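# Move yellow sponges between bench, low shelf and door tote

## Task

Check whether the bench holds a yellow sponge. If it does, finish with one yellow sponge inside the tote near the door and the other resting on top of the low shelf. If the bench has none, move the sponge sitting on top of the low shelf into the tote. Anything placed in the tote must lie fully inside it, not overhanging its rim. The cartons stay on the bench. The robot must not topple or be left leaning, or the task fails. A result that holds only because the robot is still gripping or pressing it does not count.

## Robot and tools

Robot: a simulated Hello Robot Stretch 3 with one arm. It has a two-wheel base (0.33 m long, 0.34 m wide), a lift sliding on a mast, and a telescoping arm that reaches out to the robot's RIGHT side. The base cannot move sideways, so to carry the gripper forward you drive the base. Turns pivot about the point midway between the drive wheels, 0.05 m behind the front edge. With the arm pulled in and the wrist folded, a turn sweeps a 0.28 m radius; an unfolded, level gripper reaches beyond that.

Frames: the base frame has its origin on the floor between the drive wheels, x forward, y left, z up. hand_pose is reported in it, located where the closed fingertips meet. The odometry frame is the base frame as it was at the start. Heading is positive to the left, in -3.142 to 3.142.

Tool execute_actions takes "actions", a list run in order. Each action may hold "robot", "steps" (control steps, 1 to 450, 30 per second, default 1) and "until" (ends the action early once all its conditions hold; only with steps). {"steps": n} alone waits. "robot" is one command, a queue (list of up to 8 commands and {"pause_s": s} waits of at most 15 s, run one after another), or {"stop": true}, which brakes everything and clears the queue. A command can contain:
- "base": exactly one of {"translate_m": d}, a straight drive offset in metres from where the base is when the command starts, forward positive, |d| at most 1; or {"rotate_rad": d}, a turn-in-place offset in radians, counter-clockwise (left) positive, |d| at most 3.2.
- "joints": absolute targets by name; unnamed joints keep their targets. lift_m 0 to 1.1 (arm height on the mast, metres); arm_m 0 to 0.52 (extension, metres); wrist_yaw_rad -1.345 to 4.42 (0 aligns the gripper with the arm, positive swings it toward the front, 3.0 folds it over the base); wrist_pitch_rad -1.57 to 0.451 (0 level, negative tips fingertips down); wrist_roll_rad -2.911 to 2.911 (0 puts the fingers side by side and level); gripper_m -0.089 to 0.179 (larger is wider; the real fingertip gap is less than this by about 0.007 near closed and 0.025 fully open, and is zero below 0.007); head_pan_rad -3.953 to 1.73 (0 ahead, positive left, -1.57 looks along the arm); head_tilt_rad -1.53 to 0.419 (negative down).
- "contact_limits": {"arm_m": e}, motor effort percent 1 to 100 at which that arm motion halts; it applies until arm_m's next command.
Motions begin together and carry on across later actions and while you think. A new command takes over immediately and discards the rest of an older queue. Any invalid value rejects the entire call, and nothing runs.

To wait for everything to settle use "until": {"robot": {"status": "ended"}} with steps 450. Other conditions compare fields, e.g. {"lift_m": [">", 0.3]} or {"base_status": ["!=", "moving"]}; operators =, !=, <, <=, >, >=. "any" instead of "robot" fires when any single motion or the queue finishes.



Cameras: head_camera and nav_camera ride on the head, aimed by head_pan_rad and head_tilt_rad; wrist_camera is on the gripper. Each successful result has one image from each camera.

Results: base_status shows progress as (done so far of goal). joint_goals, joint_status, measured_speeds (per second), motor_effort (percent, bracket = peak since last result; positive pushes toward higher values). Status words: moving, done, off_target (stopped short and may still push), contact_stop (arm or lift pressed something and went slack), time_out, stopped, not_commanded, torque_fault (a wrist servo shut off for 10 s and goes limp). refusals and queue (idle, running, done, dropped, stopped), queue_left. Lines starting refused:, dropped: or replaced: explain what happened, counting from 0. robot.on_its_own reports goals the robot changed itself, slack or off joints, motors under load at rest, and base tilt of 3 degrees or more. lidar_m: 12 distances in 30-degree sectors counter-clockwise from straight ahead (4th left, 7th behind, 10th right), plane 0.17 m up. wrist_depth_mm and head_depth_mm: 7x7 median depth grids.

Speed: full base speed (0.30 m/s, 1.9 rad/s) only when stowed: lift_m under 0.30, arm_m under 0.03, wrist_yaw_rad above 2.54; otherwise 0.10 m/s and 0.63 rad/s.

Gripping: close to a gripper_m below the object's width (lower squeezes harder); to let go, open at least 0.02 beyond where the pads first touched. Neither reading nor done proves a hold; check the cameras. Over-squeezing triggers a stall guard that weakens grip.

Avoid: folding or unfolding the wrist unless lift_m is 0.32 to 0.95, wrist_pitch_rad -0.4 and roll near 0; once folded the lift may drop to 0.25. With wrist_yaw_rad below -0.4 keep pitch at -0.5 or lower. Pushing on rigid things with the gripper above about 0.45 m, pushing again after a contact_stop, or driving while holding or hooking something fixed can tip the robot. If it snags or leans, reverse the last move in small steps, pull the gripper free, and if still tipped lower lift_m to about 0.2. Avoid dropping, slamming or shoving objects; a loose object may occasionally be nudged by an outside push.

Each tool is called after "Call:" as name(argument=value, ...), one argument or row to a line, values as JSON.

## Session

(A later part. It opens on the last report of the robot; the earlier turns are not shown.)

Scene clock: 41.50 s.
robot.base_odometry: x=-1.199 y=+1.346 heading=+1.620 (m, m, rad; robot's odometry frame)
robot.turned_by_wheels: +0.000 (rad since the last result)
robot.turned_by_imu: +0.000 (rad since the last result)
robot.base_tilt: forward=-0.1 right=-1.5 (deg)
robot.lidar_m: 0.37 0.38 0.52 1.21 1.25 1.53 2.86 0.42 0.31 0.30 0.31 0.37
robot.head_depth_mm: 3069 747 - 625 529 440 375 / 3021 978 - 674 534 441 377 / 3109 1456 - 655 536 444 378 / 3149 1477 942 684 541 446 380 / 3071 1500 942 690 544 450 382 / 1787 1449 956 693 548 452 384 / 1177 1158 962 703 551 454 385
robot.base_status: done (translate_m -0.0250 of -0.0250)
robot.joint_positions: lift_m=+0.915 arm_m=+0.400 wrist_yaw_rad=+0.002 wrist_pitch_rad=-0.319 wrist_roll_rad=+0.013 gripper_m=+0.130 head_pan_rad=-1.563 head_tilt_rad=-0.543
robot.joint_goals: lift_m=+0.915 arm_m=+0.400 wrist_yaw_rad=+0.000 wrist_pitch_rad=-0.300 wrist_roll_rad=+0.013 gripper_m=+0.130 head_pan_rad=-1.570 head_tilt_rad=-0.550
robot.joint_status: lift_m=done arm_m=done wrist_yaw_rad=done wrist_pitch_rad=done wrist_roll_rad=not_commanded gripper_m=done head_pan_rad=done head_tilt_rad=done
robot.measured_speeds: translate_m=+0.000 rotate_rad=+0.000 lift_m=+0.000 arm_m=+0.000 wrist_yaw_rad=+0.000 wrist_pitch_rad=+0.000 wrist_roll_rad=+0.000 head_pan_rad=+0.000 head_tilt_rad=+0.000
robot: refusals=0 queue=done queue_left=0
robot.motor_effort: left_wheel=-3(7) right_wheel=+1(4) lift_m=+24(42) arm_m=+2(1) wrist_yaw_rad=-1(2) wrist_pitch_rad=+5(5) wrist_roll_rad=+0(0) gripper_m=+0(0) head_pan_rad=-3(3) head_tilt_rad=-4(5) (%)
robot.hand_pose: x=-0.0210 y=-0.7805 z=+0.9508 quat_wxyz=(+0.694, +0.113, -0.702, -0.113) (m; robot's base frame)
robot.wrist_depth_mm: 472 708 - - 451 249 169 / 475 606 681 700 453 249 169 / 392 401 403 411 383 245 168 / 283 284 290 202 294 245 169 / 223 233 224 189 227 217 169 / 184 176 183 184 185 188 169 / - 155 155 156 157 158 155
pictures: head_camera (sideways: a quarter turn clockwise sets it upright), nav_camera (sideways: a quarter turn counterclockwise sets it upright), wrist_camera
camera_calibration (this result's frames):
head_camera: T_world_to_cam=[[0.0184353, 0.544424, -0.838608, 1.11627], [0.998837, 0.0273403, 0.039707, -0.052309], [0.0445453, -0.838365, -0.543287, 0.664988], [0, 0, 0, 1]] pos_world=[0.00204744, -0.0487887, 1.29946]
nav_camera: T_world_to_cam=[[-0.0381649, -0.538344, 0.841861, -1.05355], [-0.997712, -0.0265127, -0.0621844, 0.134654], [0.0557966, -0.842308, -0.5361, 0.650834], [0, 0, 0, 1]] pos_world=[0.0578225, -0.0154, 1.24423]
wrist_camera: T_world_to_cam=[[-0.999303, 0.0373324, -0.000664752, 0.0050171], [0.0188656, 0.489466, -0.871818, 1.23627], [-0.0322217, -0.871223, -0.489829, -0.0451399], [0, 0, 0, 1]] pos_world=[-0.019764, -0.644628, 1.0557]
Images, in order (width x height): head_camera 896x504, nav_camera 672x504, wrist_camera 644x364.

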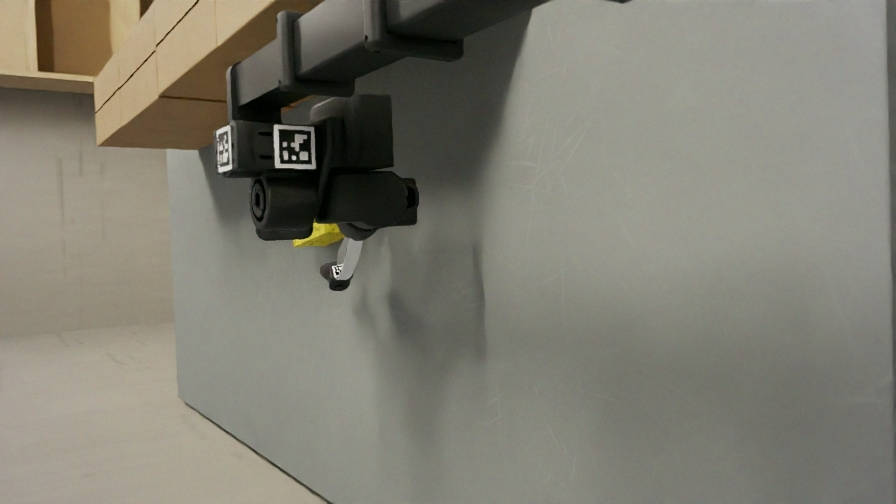

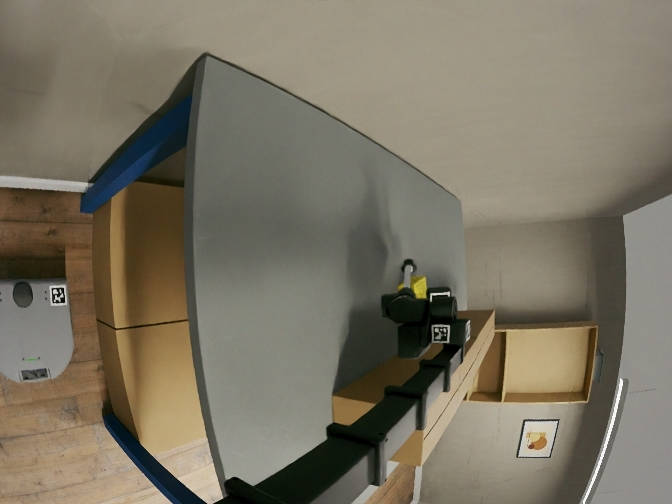

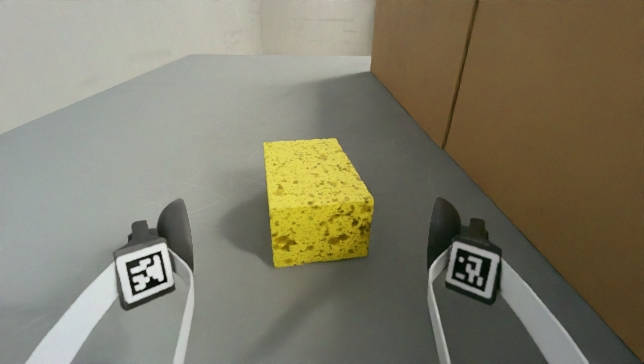

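Call:
execute_actions(
  actions=[
    {"robot":[{"joints":{"lift_m":0.905,"arm_m":0.46}},{"joints":{"gripper_m":0.03}}],"steps":300,"until":{"robot":{"status":"ended"}}},
  ],
)

Scene clock: 44.40 s.
robot.base_odometry: x=-1.199 y=+1.346 heading=+1.620 (m, m, rad; robot's odometry frame)
robot.turned_by_wheels: +0.000 (rad since the last result)
robot.turned_by_imu: +0.000 (rad since the last result)
robot.base_tilt: forward=-0.1 right=-1.7 (deg)
robot.lidar_m: 0.37 0.38 0.52 1.21 1.24 1.52 2.86 0.43 0.31 0.30 0.31 0.37
robot.head_depth_mm: 3043 744 597 - 531 441 375 / 3034 972 - 675 535 442 377 / 3109 1574 - 679 538 444 378 / 3146 1478 895 686 539 447 381 / 3062 1488 948 695 544 448 381 / 1771 1446 955 698 548 451 384 / 1180 1155 969 702 550 454 385
robot.base_status: done (translate_m -0.0250 of -0.0250)
robot.joint_positions: lift_m=+0.905 arm_m=+0.460 wrist_yaw_rad=+0.002 wrist_pitch_rad=-0.319 wrist_roll_rad=+0.013 gripper_m=+0.031 head_pan_rad=-1.563 head_tilt_rad=-0.543
robot.joint_goals: lift_m=+0.905 arm_m=+0.460 wrist_yaw_rad=+0.000 wrist_pitch_rad=-0.300 wrist_roll_rad=+0.013 gripper_m=+0.030 head_pan_rad=-1.570 head_tilt_rad=-0.550
robot.joint_status: lift_m=done arm_m=done wrist_yaw_rad=done wrist_pitch_rad=done wrist_roll_rad=not_commanded gripper_m=done head_pan_rad=done head_tilt_rad=done
robot.measured_speeds: translate_m=+0.000 rotate_rad=+0.000 lift_m=+0.000 arm_m=+0.000 wrist_yaw_rad=+0.000 wrist_pitch_rad=+0.000 wrist_roll_rad=+0.000 head_pan_rad=+0.000 head_tilt_rad=+0.000
robot: refusals=0 queue=done queue_left=0
robot.motor_effort: left_wheel=-2(3) right_wheel=+1(2) lift_m=+23(23) arm_m=+3(8) wrist_yaw_rad=-2(1) wrist_pitch_rad=+5(5) wrist_roll_rad=+0(0) gripper_m=-26(100) head_pan_rad=-3(2) head_tilt_rad=-4(4) (%)
robot.hand_pose: x=-0.0210 y=-0.8405 z=+0.9408 quat_wxyz=(+0.694, +0.113, -0.702, -0.113) (m; robot's base frame)
robot.wrist_depth_mm: 469 704 - - 449 247 169 / 471 615 638 647 454 246 169 / 366 374 380 385 364 247 169 / 265 266 254 181 273 247 169 / 206 207 146 140 211 213 168 / 168 168 135 134 161 174 163 / 143 143 140 142 145 147 148
pictures: head_camera (sideways: a quarter turn clockwise sets it upright), nav_camera (sideways: a quarter turn counterclockwise sets it upright), wrist_camera
camera_calibration (this result's frames):
head_camera: T_world_to_cam=[[0.0184353, 0.544424, -0.838608, 1.11627], [0.998837, 0.0273403, 0.039707, -0.052309], [0.0445453, -0.838365, -0.543287, 0.664988], [0, 0, 0, 1]] pos_world=[0.00204744, -0.0487887, 1.29946]
nav_camera: T_world_to_cam=[[-0.0381649, -0.538344, 0.841861, -1.05355], [-0.997712, -0.0265127, -0.0621844, 0.134654], [0.0557966, -0.842308, -0.5361, 0.650834], [0, 0, 0, 1]] pos_world=[0.0578225, -0.0154, 1.24423]
wrist_camera: T_world_to_cam=[[-0.999303, 0.0373318, -0.000663822, 0.00724893], [0.0188645, 0.489466, -0.871818, 1.25693], [-0.0322216, -0.871223, -0.489829, -0.102304], [0, 0, 0, 1]] pos_world=[-0.0197639, -0.704625, 1.04571]
Images, in order (width x height): head_camera 896x504, nav_camera 672x504, wrist_camera 644x364.

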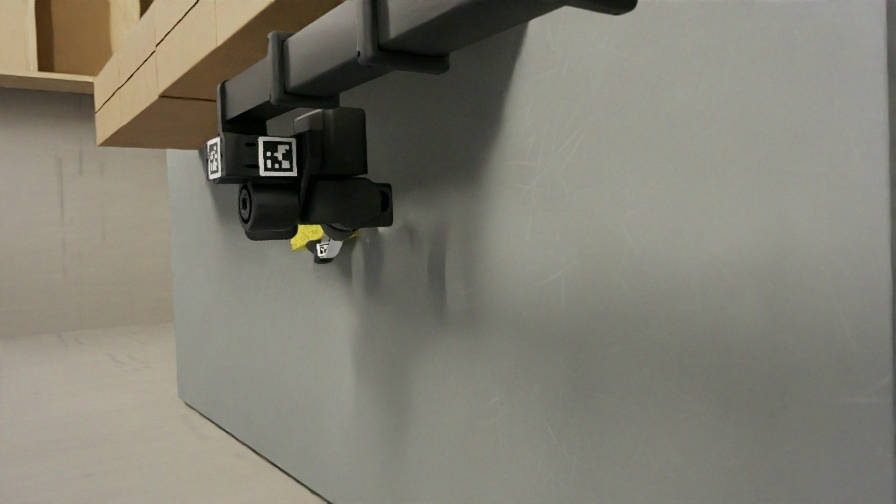

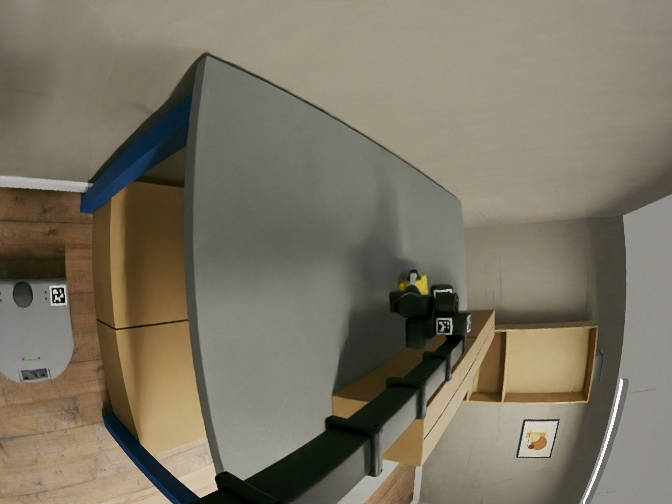

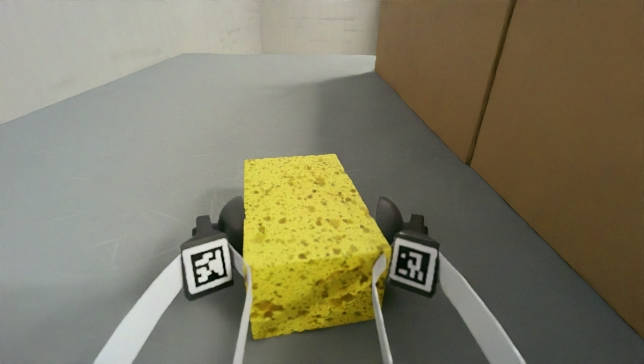

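Call:
execute_actions(
  actions=[
    {"robot":{"joints":{"gripper_m":0.015}},"steps":12},
    {"robot":{"joints":{"lift_m":0.948}},"steps":90,"until":{"robot":{"lift_m":[">",0.93]}}},
    {"robot":{"joints":{"arm_m":0.0,"wrist_yaw_rad":1.6,"head_pan_rad":-2.9,"head_tilt_rad":-0.6}},"steps":200,"until":{"robot":{"arm_m":["<",0.18]}}},
    {"robot":[{"base":{"rotate_rad":-0.13}},{"base":{"translate_m":-0.32}}],"steps":200,"until":{"robot":{"arm_m":["<",0.04]}}},
    {"steps":200,"until":{"robot":{"queue_left":["=",0]}}},
    {"robot":{"joints":{"wrist_yaw_rad":2.65,"wrist_pitch_rad":-0.4}},"steps":300,"until":{"robot":{"status":"ended"}}},
  ],
)

Scene clock: 51.53 s.
robot.base_odometry: x=-1.199 y=+1.346 heading=+1.490 (m, m, rad; robot's odometry frame)
robot.turned_by_wheels: -0.130 (rad since the last result)
robot.turned_by_imu: -0.126 (rad since the last result)
robot.base_tilt: forward=-0.2 right=-1.6 (deg)
robot.lidar_m: 0.37 0.37 0.47 0.96 1.22 1.52 2.62 0.49 0.32 0.30 0.30 0.37
robot.head_depth_mm: 2967 3321 2795 2299 - - - / 2920 3352 2781 2130 1730 1513 - / 3021 3359 2854 2151 1737 1537 - / 3043 3361 2897 2178 1732 - - / 2945 2876 2936 2187 1755 - - / 2639 2786 2951 2216 1670 - - / 2655 2835 2930 653 554 - -
robot.base_status: done (rotate_rad -0.1299 of -0.1300)
robot.joint_positions: lift_m=+0.948 arm_m=+0.000 wrist_yaw_rad=+2.647 wrist_pitch_rad=-0.415 wrist_roll_rad=+0.013 gripper_m=+0.023 head_pan_rad=-2.893 head_tilt_rad=-0.592
robot.joint_goals: lift_m=+0.948 arm_m=+0.000 wrist_yaw_rad=+2.650 wrist_pitch_rad=-0.400 wrist_roll_rad=+0.013 gripper_m=+0.022 head_pan_rad=-2.900 head_tilt_rad=-0.600
robot.joint_status: lift_m=done arm_m=done wrist_yaw_rad=done wrist_pitch_rad=done wrist_roll_rad=not_commanded gripper_m=done head_pan_rad=done head_tilt_rad=done
robot.measured_speeds: translate_m=+0.000 rotate_rad=+0.000 lift_m=+0.000 arm_m=+0.000 wrist_yaw_rad=+0.000 wrist_pitch_rad=+0.000 wrist_roll_rad=+0.000 head_pan_rad=+0.000 head_tilt_rad=+0.000
robot: refusals=0 queue=done queue_left=0
robot.on_its_own: gripper_m is held at +0.022, not at your +0.015, by its stall guard, which is not easing now
robot.motor_effort: left_wheel=+1(6) right_wheel=-2(5) lift_m=+44(46) arm_m=-3(0) wrist_yaw_rad=+2(3) wrist_pitch_rad=+3(5) wrist_roll_rad=+0(0) gripper_m=-25(93) head_pan_rad=-2(33) head_tilt_rad=-5(15) (%)
robot.hand_pose: x=+0.0855 y=+0.0525 z=+0.9608 quat_wxyz=(+0.311, +0.710, -0.030, +0.631) (m; robot's base frame)
robot.wrist_depth_mm: 851 - 745 500 377 304 252 / 924 - 861 556 407 317 265 / - - - 617 437 333 273 / - - - 182 464 358 286 / - - 146 140 456 379 302 / - - 135 134 569 392 318 / - - - 865 598 403 334
pictures: head_camera (sideways: a quarter turn clockwise sets it upright), nav_camera (sideways: a quarter turn counterclockwise sets it upright), wrist_camera
camera_calibration (this result's frames):
head_camera: T_world_to_cam=[[0.572111, 0.121953, -0.811058, 1.07697], [0.263061, -0.963924, 0.0406216, -0.0490089], [-0.776844, -0.236598, -0.583553, 0.722385], [0, 0, 0, 1]] pos_world=[-0.0420735, -0.0076661, 1.29703]
nav_camera: T_world_to_cam=[[-0.571077, -0.101384, 0.814612, -1.01477], [-0.260927, 0.963299, -0.0630322, 0.131259], [-0.778324, -0.24855, -0.576572, 0.708576], [0, 0, 0, 1]] pos_world=[0.00623672, -0.0532061, 1.24346]
wrist_camera: T_world_to_cam=[[0.860594, -0.509283, 0.00312956, -0.0535837], [-0.28873, -0.492943, -0.820757, 0.864108], [0.41954, 0.705435, -0.571269, 0.645744], [0, 0, 0, 1]] pos_world=[0.0246917, -0.0568634, 1.07828]
Images, in order (width x height): head_camera 896x504, nav_camera 672x504, wrist_camera 644x364.

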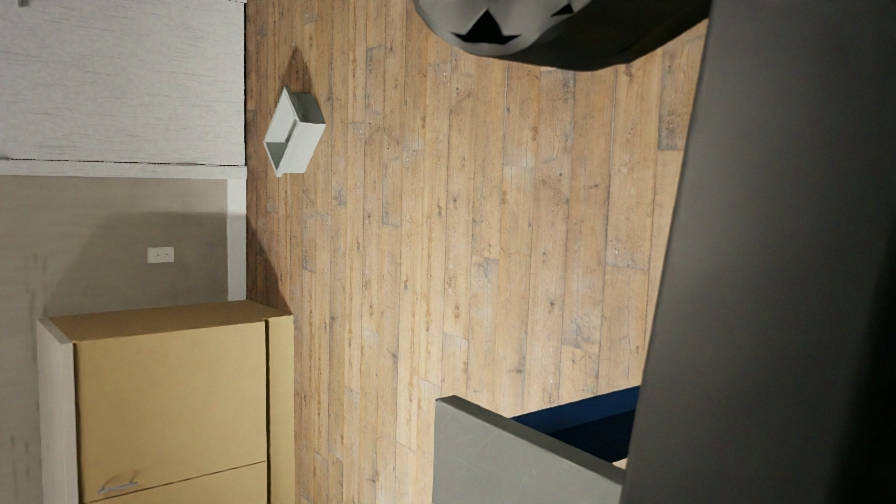

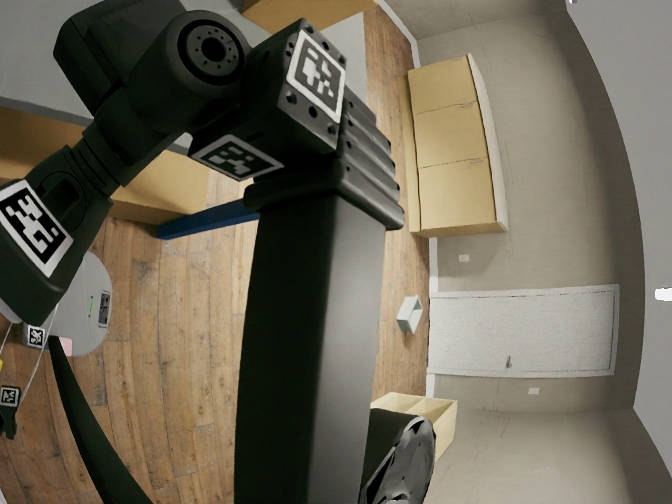

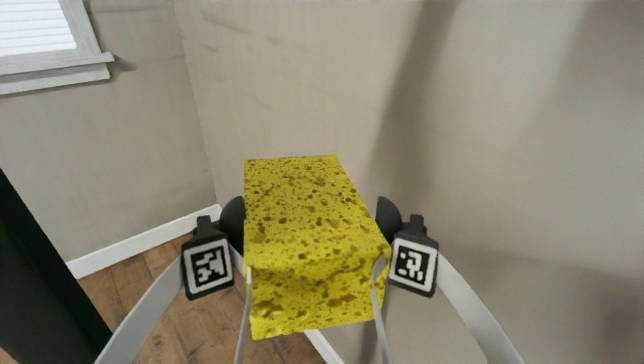

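Call:
execute_actions(
  actions=[
    {"robot":{"base":{"translate_m":-1.0}},"steps":200,"until":{"robot":{"y":["<",1.04]}}},
    {"robot":{"joints":{"lift_m":0.28,"head_pan_rad":-2.6,"head_tilt_rad":-1.0}},"steps":300,"until":{"robot":{"lift_m":["<",0.297]}}},
    {"robot":{"base":{"translate_m":-1.0}},"steps":300,"until":{"robot":{"y":["<",-0.15]}}},
    {"robot":{"base":{"translate_m":-0.8}},"steps":300,"until":{"robot":{"status":"ended"}}},
  ],
)

Scene clock: 68.07 s.
robot.base_odometry: x=-1.385 y=-0.956 heading=+1.490 (m, m, rad; robot's odometry frame)
robot.turned_by_wheels: +0.000 (rad since the last result)
robot.turned_by_imu: -0.014 (rad since the last result)
robot.base_tilt: forward=-0.1 right=-1.6 (deg)
robot.lidar_m: 1.84 1.10 0.62 0.87 0.88 1.09 1.10 1.11 1.10 1.25 3.64 1.89
robot.head_depth_mm: 1058 1248 1492 1473 1323 1250 - / 1094 1302 1575 1467 1339 1249 - / 1135 1355 1601 1485 1324 1243 - / 1195 1440 1642 1491 1351 1245 - / 1261 1515 1674 1494 1337 1248 1106 / 1318 1608 1679 1501 1359 1237 1122 / 1375 1604 1672 1513 1365 1248 1141
robot.base_status: done (translate_m -0.8000 of -0.8000)
robot.joint_positions: lift_m=+0.280 arm_m=+0.000 wrist_yaw_rad=+2.647 wrist_pitch_rad=-0.417 wrist_roll_rad=+0.013 gripper_m=+0.023 head_pan_rad=-2.607 head_tilt_rad=-0.988
robot.joint_goals: lift_m=+0.280 arm_m=+0.000 wrist_yaw_rad=+2.650 wrist_pitch_rad=-0.400 wrist_roll_rad=+0.013 gripper_m=+0.022 head_pan_rad=-2.600 head_tilt_rad=-1.000
robot.joint_status: lift_m=done arm_m=done wrist_yaw_rad=done wrist_pitch_rad=done wrist_roll_rad=not_commanded gripper_m=done head_pan_rad=done head_tilt_rad=done
robot.measured_speeds: translate_m=+0.000 rotate_rad=+0.000 lift_m=+0.000 arm_m=+0.000 wrist_yaw_rad=+0.000 wrist_pitch_rad=+0.000 wrist_roll_rad=+0.000 head_pan_rad=+0.000 head_tilt_rad=+0.000
robot: refusals=0 queue=done queue_left=0
robot.on_its_own: gripper_m is held at +0.022, not at your +0.015, by its stall guard, which is not easing now
robot.motor_effort: left_wheel=+2(9) right_wheel=-1(8) lift_m=+24(43) arm_m=-2(2) wrist_yaw_rad=+1(2) wrist_pitch_rad=+5(4) wrist_roll_rad=+0(0) gripper_m=-25(25) head_pan_rad=+2(19) head_tilt_rad=-8(39) (%)
robot.hand_pose: x=+0.0853 y=+0.0524 z=+0.2933 quat_wxyz=(+0.311, +0.710, -0.029, +0.631) (m; robot's base frame)
robot.wrist_depth_mm: 443 540 642 - - - - / 686 796 845 - - - - / 674 725 724 803 870 972 988 / 564 582 626 182 727 712 725 / 497 556 145 139 577 575 574 / - 468 128 133 464 485 498 / - - 265 397 417 417 421
pictures: head_camera (sideways: a quarter turn clockwise sets it upright), nav_camera (sideways: a quarter turn counterclockwise sets it upright), wrist_camera
camera_calibration (this result's frames):
head_camera: T_world_to_cam=[[0.744668, 0.414677, -0.522985, 0.700529], [0.509619, -0.859258, 0.044327, -0.0553148], [-0.430998, -0.299532, -0.851188, 1.06833], [0, 0, 0, 1]] pos_world=[-0.0330232, -0.0180231, 1.27817]
nav_camera: T_world_to_cam=[[-0.75106, -0.395587, 0.528602, -0.640971], [-0.500087, 0.863587, -0.0642669, 0.134292], [-0.43107, -0.312615, -0.846434, 1.05742], [0, 0, 0, 1]] pos_world=[0.0415711, -0.0389682, 1.24248]
wrist_camera: T_world_to_cam=[[0.860972, -0.508642, 0.00319386, -0.0514215], [-0.289003, -0.494338, -0.819821, 0.315901], [0.418575, 0.70492, -0.572611, 0.265063], [0, 0, 0, 1]] pos_world=[0.0246202, -0.056841, 0.410924]
Images, in order (width x height): head_camera 896x504, nav_camera 672x504, wrist_camera 644x364.

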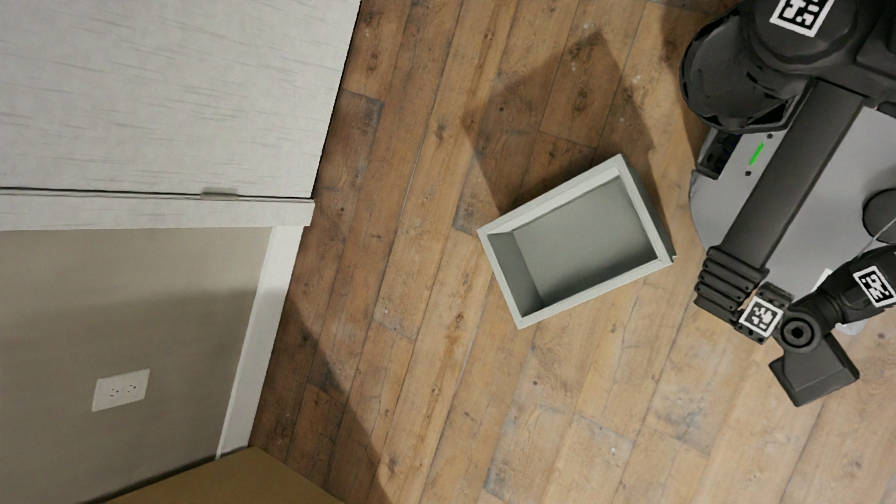

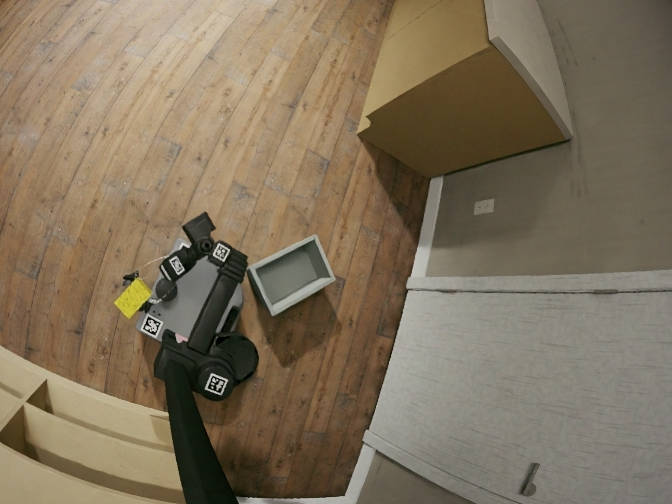

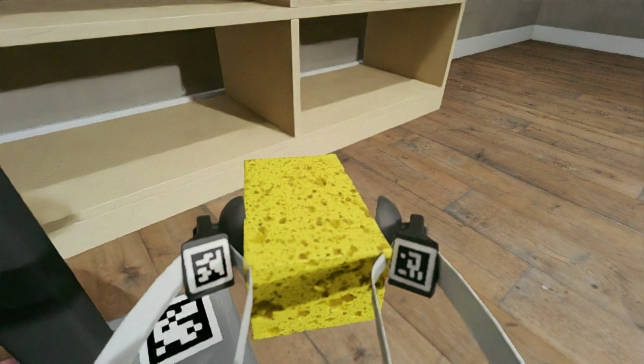

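Call:
execute_actions(
  actions=[
    {"robot":{"base":{"rotate_rad":-1.05},"joints":{"lift_m":0.335,"head_pan_rad":-1.5,"head_tilt_rad":-1.1}},"steps":100,"until":{"robot":{"lift_m":[">",0.322]}}},
    {"robot":{"joints":{"wrist_yaw_rad":0.40,"arm_m":0.21}},"steps":100,"until":{"robot":{"wrist_yaw_rad":["<",1.3]}}},
    {"robot":{"joints":{"wrist_pitch_rad":-0.8,"lift_m":0.29}},"steps":300,"until":{"robot":{"status":"ended"}}},
  ],
)

Scene clock: 72.17 s.
robot.base_odometry: x=-1.385 y=-0.956 heading=+0.440 (m, m, rad; robot's odometry frame)
robot.turned_by_wheels: -1.050 (rad since the last result)
robot.turned_by_imu: -1.027 (rad since the last result)
robot.base_tilt: forward=-0.1 right=-1.5 (deg)
robot.lidar_m: 3.65 1.89 1.84 1.10 0.72 0.88 0.52 1.09 1.10 1.11 1.10 1.25
robot.head_depth_mm: 1130 1348 1506 1392 1282 1202 - / 1187 1419 1516 1413 1303 - - / 1238 1493 1544 1431 1270 1232 - / 1329 1604 1541 1360 1287 1221 1133 / 1393 1646 1539 1421 1307 1214 1126 / 1466 1677 1564 1424 1297 1214 1128 / 1455 1615 1560 1436 1300 1216 1139
robot.base_status: done (rotate_rad -1.0499 of -1.0500)
robot.joint_positions: lift_m=+0.290 arm_m=+0.210 wrist_yaw_rad=+0.403 wrist_pitch_rad=-0.810 wrist_roll_rad=+0.013 gripper_m=+0.023 head_pan_rad=-1.507 head_tilt_rad=-1.087
robot.joint_goals: lift_m=+0.290 arm_m=+0.210 wrist_yaw_rad=+0.400 wrist_pitch_rad=-0.800 wrist_roll_rad=+0.013 gripper_m=+0.022 head_pan_rad=-1.500 head_tilt_rad=-1.100
robot.joint_status: lift_m=done arm_m=done wrist_yaw_rad=done wrist_pitch_rad=done wrist_roll_rad=not_commanded gripper_m=done head_pan_rad=done head_tilt_rad=done
robot.measured_speeds: translate_m=+0.000 rotate_rad=+0.000 lift_m=+0.000 arm_m=+0.000 wrist_yaw_rad=+0.000 wrist_pitch_rad=+0.000 wrist_roll_rad=+0.000 head_pan_rad=+0.000 head_tilt_rad=+0.000
robot: refusals=0 queue=done queue_left=0
robot.on_its_own: gripper_m is held at +0.022, not at your +0.015, by its stall guard, which is not easing now
robot.motor_effort: left_wheel=+1(10) right_wheel=-1(7) lift_m=+23(45) arm_m=+2(6) wrist_yaw_rad=-3(4) wrist_pitch_rad=+2(6) wrist_roll_rad=+0(0) gripper_m=-24(25) head_pan_rad=+3(33) head_tilt_rad=-8(22) (%)
robot.hand_pose: x=+0.0409 y=-0.5013 z=+0.2269 quat_wxyz=(+0.689, +0.402, -0.585, -0.146) (m; robot's base frame)
robot.wrist_depth_mm: 632 626 658 647 653 611 516 / 540 561 558 564 582 576 553 / 486 489 493 497 509 513 517 / 435 448 318 182 439 456 461 / 391 402 145 140 407 415 422 / 361 367 135 134 323 382 381 / 336 338 293 330 319 348 352
pictures: head_camera (sideways: a quarter turn clockwise sets it upright), nav_camera (sideways: a quarter turn counterclockwise sets it upright), wrist_camera
camera_calibration (this result's frames):
head_camera: T_world_to_cam=[[-0.0347306, 0.898975, -0.43662, 0.592785], [0.997221, 0.0599852, 0.044183, -0.058096], [0.0659102, -0.433872, -0.89856, 1.12686], [0, 0, 0, 1]] pos_world=[0.00425061, -0.0404995, 1.27394]
nav_camera: T_world_to_cam=[[0.0148553, -0.896584, 0.442625, -0.53365], [-0.996877, -0.0476199, -0.0630022, 0.135668], [0.0775645, -0.440307, -0.894491, 1.11677], [0, 0, 0, 1]] pos_world=[0.0565501, 0.0197197, 1.24369]
wrist_camera: T_world_to_cam=[[-0.933074, -0.359231, 0.0180594, -0.149778], [-0.311868, 0.782996, -0.538197, 0.55227], [0.179197, -0.50781, -0.842625, 0.0990764], [0, 0, 0, 1]] pos_world=[0.0147275, -0.435918, 0.38342]
Images, in order (width x height): head_camera 896x504, nav_camera 672x504, wrist_camera 644x364.

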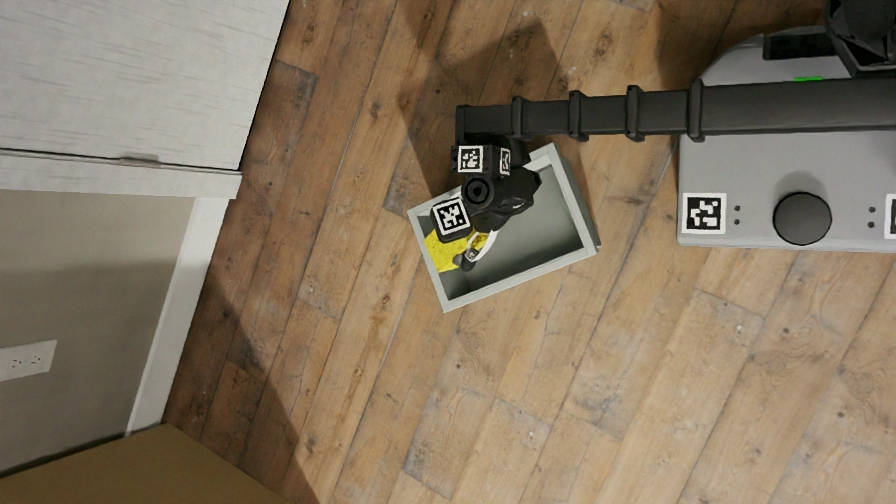

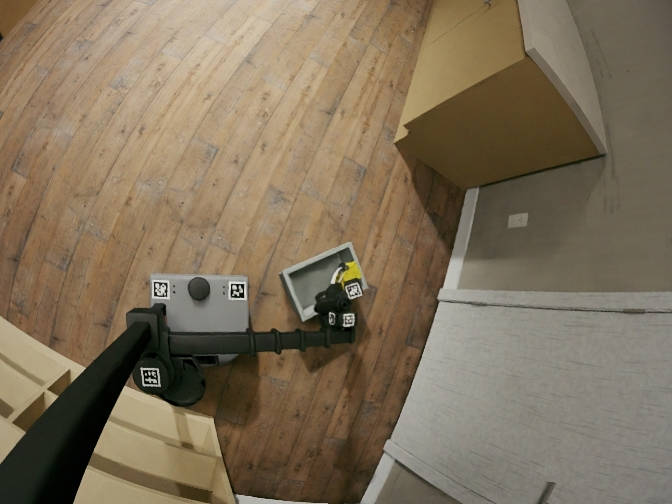

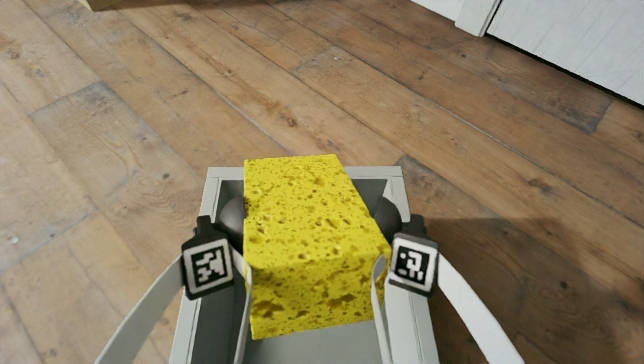

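Call:
execute_actions(
  actions=[
    {"robot":{"joints":{"lift_m":0.136,"arm_m":0.20}},"steps":300,"until":{"robot":{"status":"ended"}}},
  ],
)

Scene clock: 74.60 s.
robot.base_odometry: x=-1.385 y=-0.956 heading=+0.440 (m, m, rad; robot's odometry frame)
robot.turned_by_wheels: +0.000 (rad since the last result)
robot.turned_by_imu: +0.000 (rad since the last result)
robot.base_tilt: forward=-0.1 right=-1.5 (deg)
robot.lidar_m: 3.65 1.89 1.84 1.10 0.73 0.88 0.52 1.09 1.10 1.11 1.11 1.25
robot.head_depth_mm: 1134 1355 1508 1396 1294 1208 - / 1177 1430 1532 1381 1289 - - / 1248 1510 1543 1396 1268 1232 - / 1333 1596 1554 1389 1272 1222 1128 / 1392 1655 1532 1424 1299 1213 1128 / 1475 1671 1551 1413 1314 1223 1134 / 1454 1595 1571 1418 1325 1223 1133
robot.base_status: done (rotate_rad -1.0499 of -1.0500)
robot.joint_positions: lift_m=+0.136 arm_m=+0.200 wrist_yaw_rad=+0.403 wrist_pitch_rad=-0.811 wrist_roll_rad=+0.013 gripper_m=+0.023 head_pan_rad=-1.507 head_tilt_rad=-1.087
robot.joint_goals: lift_m=+0.136 arm_m=+0.200 wrist_yaw_rad=+0.400 wrist_pitch_rad=-0.800 wrist_roll_rad=+0.013 gripper_m=+0.022 head_pan_rad=-1.500 head_tilt_rad=-1.100
robot.joint_status: lift_m=done arm_m=done wrist_yaw_rad=done wrist_pitch_rad=done wrist_roll_rad=not_commanded gripper_m=done head_pan_rad=done head_tilt_rad=done
robot.measured_speeds: translate_m=+0.000 rotate_rad=+0.000 lift_m=+0.000 arm_m=+0.000 wrist_yaw_rad=+0.000 wrist_pitch_rad=+0.000 wrist_roll_rad=+0.000 head_pan_rad=+0.000 head_tilt_rad=+0.000
robot: refusals=0 queue=done queue_left=0
robot.on_its_own: gripper_m is held at +0.022, not at your +0.015, by its stall guard, which is not easing now
robot.motor_effort: left_wheel=+1(1) right_wheel=-1(2) lift_m=+24(26) arm_m=-2(0) wrist_yaw_rad=-2(3) wrist_pitch_rad=+3(3) wrist_roll_rad=+0(0) gripper_m=-25(25) head_pan_rad=+2(3) head_tilt_rad=-9(9) (%)
robot.hand_pose: x=+0.0408 y=-0.4915 z=+0.0727 quat_wxyz=(+0.689, +0.402, -0.585, -0.146) (m; robot's base frame)
robot.wrist_depth_mm: 374 372 194 198 200 407 419 / 332 181 218 221 214 349 357 / 295 152 253 267 245 166 317 / 259 152 247 183 251 143 283 / 117 152 146 140 183 134 252 / 109 141 135 133 214 134 226 / 109 163 199 199 202 126 106
pictures: head_camera (sideways: a quarter turn clockwise sets it upright), nav_camera (sideways: a quarter turn counterclockwise sets it upright), wrist_camera
camera_calibration (this result's frames):
head_camera: T_world_to_cam=[[-0.034731, 0.898975, -0.43662, 0.592785], [0.997221, 0.0599857, 0.044183, -0.058096], [0.0659104, -0.433872, -0.89856, 1.12686], [0, 0, 0, 1]] pos_world=[0.00425063, -0.0404995, 1.27394]
nav_camera: T_world_to_cam=[[0.0148557, -0.896584, 0.442625, -0.53365], [-0.996877, -0.0476204, -0.0630022, 0.135668], [0.0775648, -0.440307, -0.894491, 1.11677], [0, 0, 0, 1]] pos_world=[0.0565501, 0.0197197, 1.24369]
wrist_camera: T_world_to_cam=[[-0.933068, -0.359246, 0.0180927, -0.143587], [-0.312066, 0.783464, -0.5374, 0.461864], [0.178884, -0.507077, -0.843133, -0.0254626], [0, 0, 0, 1]] pos_world=[0.0147104, -0.426348, 0.229335]
Images, in order (width x height): head_camera 896x504, nav_camera 672x504, wrist_camera 644x364.

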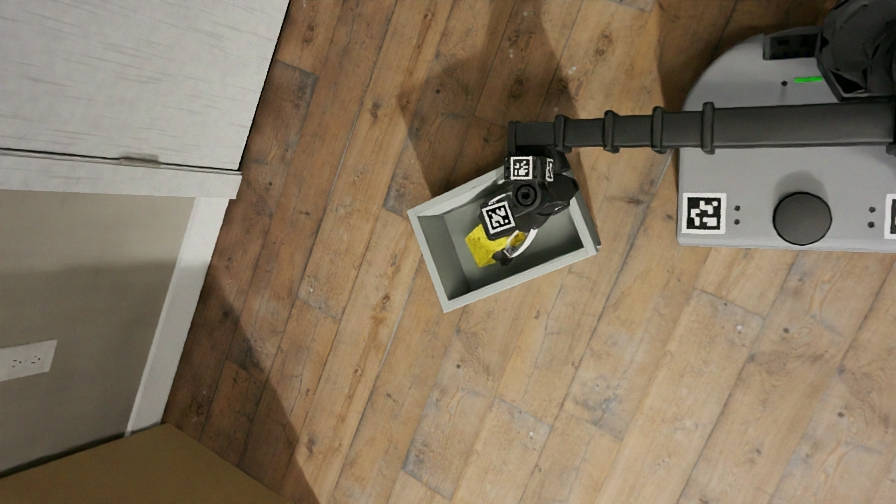

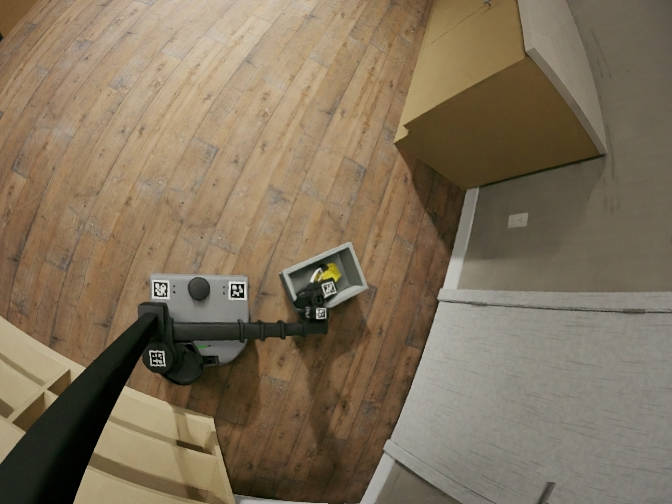

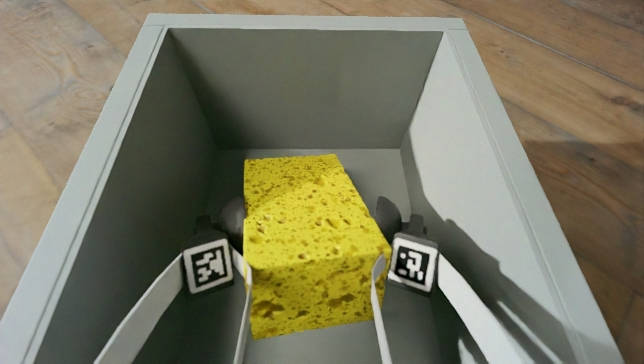

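Call:
execute_actions(
  actions=[
    {"robot":[{"joints":{"lift_m":0.121,"head_pan_rad":-3.9,"head_tilt_rad":-0.7}},{"joints":{"gripper_m":0.095}},{"joints":{"lift_m":0.27}}],"steps":400,"until":{"robot":{"status":"ended"}}},
  ],
)

Scene clock: 79.80 s.
robot.base_odometry: x=-1.385 y=-0.956 heading=+0.440 (m, m, rad; robot's odometry frame)
robot.turned_by_wheels: +0.000 (rad since the last result)
robot.turned_by_imu: +0.001 (rad since the last result)
robot.base_tilt: forward=-0.1 right=-1.5 (deg)
robot.lidar_m: 3.67 1.89 1.84 1.10 0.72 0.88 0.52 1.09 1.10 1.11 1.10 1.25
robot.head_depth_mm: - - - - - - 1161 / 892 1005 1124 978 - - - / 856 963 1107 992 891 1233 1188 / 820 925 1062 991 870 1065 1189 / 790 894 1009 1003 840 1021 1167 / 767 856 964 1008 844 988 1146 / 739 823 925 996 844 958 1044
robot.base_status: done (rotate_rad -1.0499 of -1.0500)
robot.joint_positions: lift_m=+0.270 arm_m=+0.200 wrist_yaw_rad=+0.403 wrist_pitch_rad=-0.811 wrist_roll_rad=+0.013 gripper_m=+0.095 head_pan_rad=-3.893 head_tilt_rad=-0.705
robot.joint_goals: lift_m=+0.270 arm_m=+0.200 wrist_yaw_rad=+0.400 wrist_pitch_rad=-0.800 wrist_roll_rad=+0.013 gripper_m=+0.095 head_pan_rad=-3.900 head_tilt_rad=-0.700
robot.joint_status: lift_m=done arm_m=done wrist_yaw_rad=done wrist_pitch_rad=done wrist_roll_rad=not_commanded gripper_m=done head_pan_rad=done head_tilt_rad=done
robot.measured_speeds: translate_m=+0.000 rotate_rad=+0.000 lift_m=+0.000 arm_m=+0.000 wrist_yaw_rad=+0.000 wrist_pitch_rad=+0.000 wrist_roll_rad=+0.000 head_pan_rad=+0.000 head_tilt_rad=+0.000
robot: refusals=0 queue=done queue_left=0
robot.motor_effort: left_wheel=+1(1) right_wheel=-2(2) lift_m=+44(48) arm_m=-2(2) wrist_yaw_rad=-3(2) wrist_pitch_rad=+3(3) wrist_roll_rad=+0(0) gripper_m=-1(98) head_pan_rad=-2(33) head_tilt_rad=+3(36) (%)
robot.hand_pose: x=+0.0408 y=-0.4915 z=+0.2059 quat_wxyz=(+0.689, +0.403, -0.585, -0.146) (m; robot's base frame)
robot.wrist_depth_mm: 603 589 603 619 629 607 527 / 516 525 540 535 548 553 533 / 460 466 471 483 483 494 502 / 417 413 326 331 412 439 445 / 380 388 374 384 383 391 396 / 345 350 330 311 334 360 366 / 319 317 315 287 271 327 339
pictures: head_camera (sideways: a quarter turn clockwise sets it upright), nav_camera (sideways: a quarter turn counterclockwise sets it upright), wrist_camera
camera_calibration (this result's frames):
head_camera: T_world_to_cam=[[0.475624, -0.47509, -0.740318, 0.985349], [-0.672302, -0.739064, 0.042358, -0.0455577], [-0.567266, 0.477571, -0.670921, 0.834758], [0, 0, 0, 1]] pos_world=[-0.0257542, 0.0358027, 1.29146]
nav_camera: T_world_to_cam=[[-0.458078, 0.485634, 0.74453, -0.924109], [0.674759, 0.735222, -0.0644121, 0.127338], [-0.578675, 0.472873, -0.664475, 0.821707], [0, 0, 0, 1]] pos_world=[-0.0337349, -0.0334059, 1.24223]
wrist_camera: T_world_to_cam=[[-0.933067, -0.359246, 0.018095, -0.145997], [-0.312079, 0.783495, -0.537347, 0.533424], [0.178862, -0.507028, -0.843167, 0.0868616], [0, 0, 0, 1]] pos_world=[0.0147092, -0.426343, 0.362514]
Images, in order (width x height): head_camera 896x504, nav_camera 672x504, wrist_camera 644x364.

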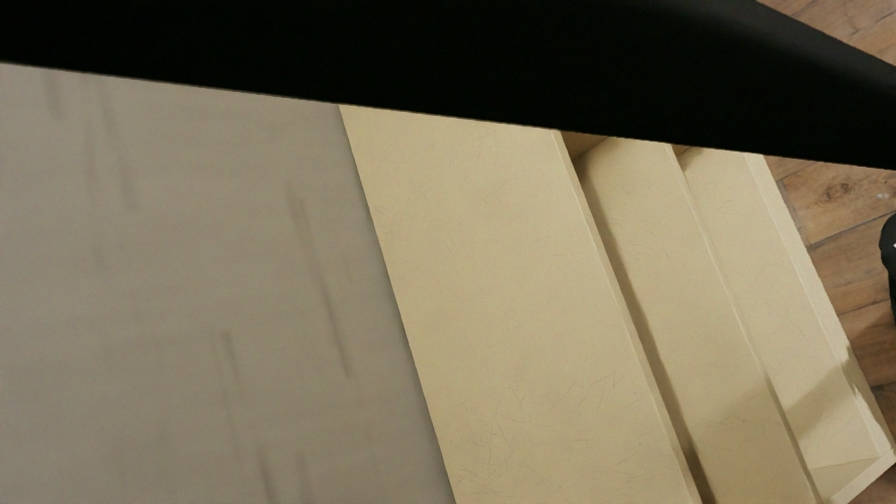

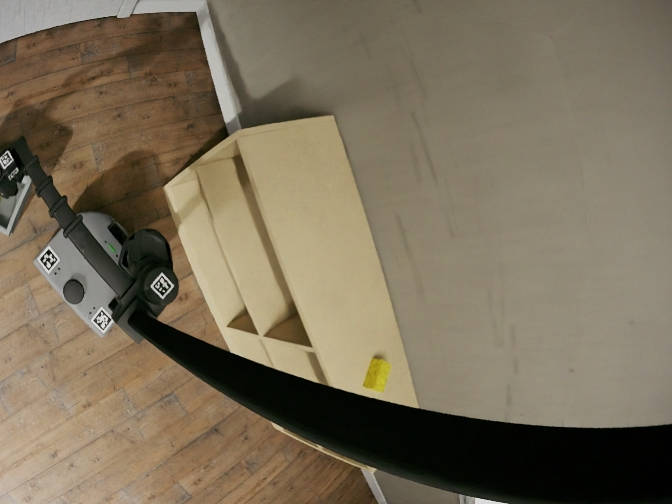

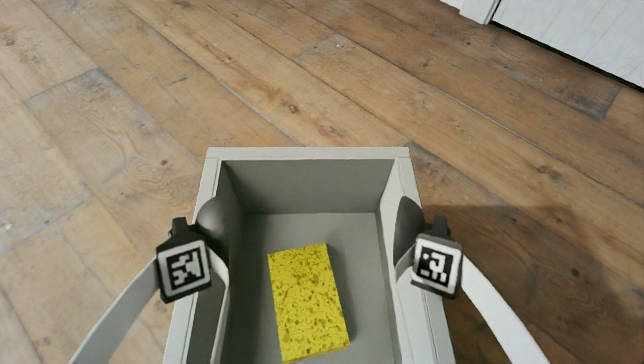

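The bench sponge is lying flat in the tote, and the other sponge is still on the low shelf.

Call:
finished_scene(
  scene=1,
)

The scene is finished: the task was done.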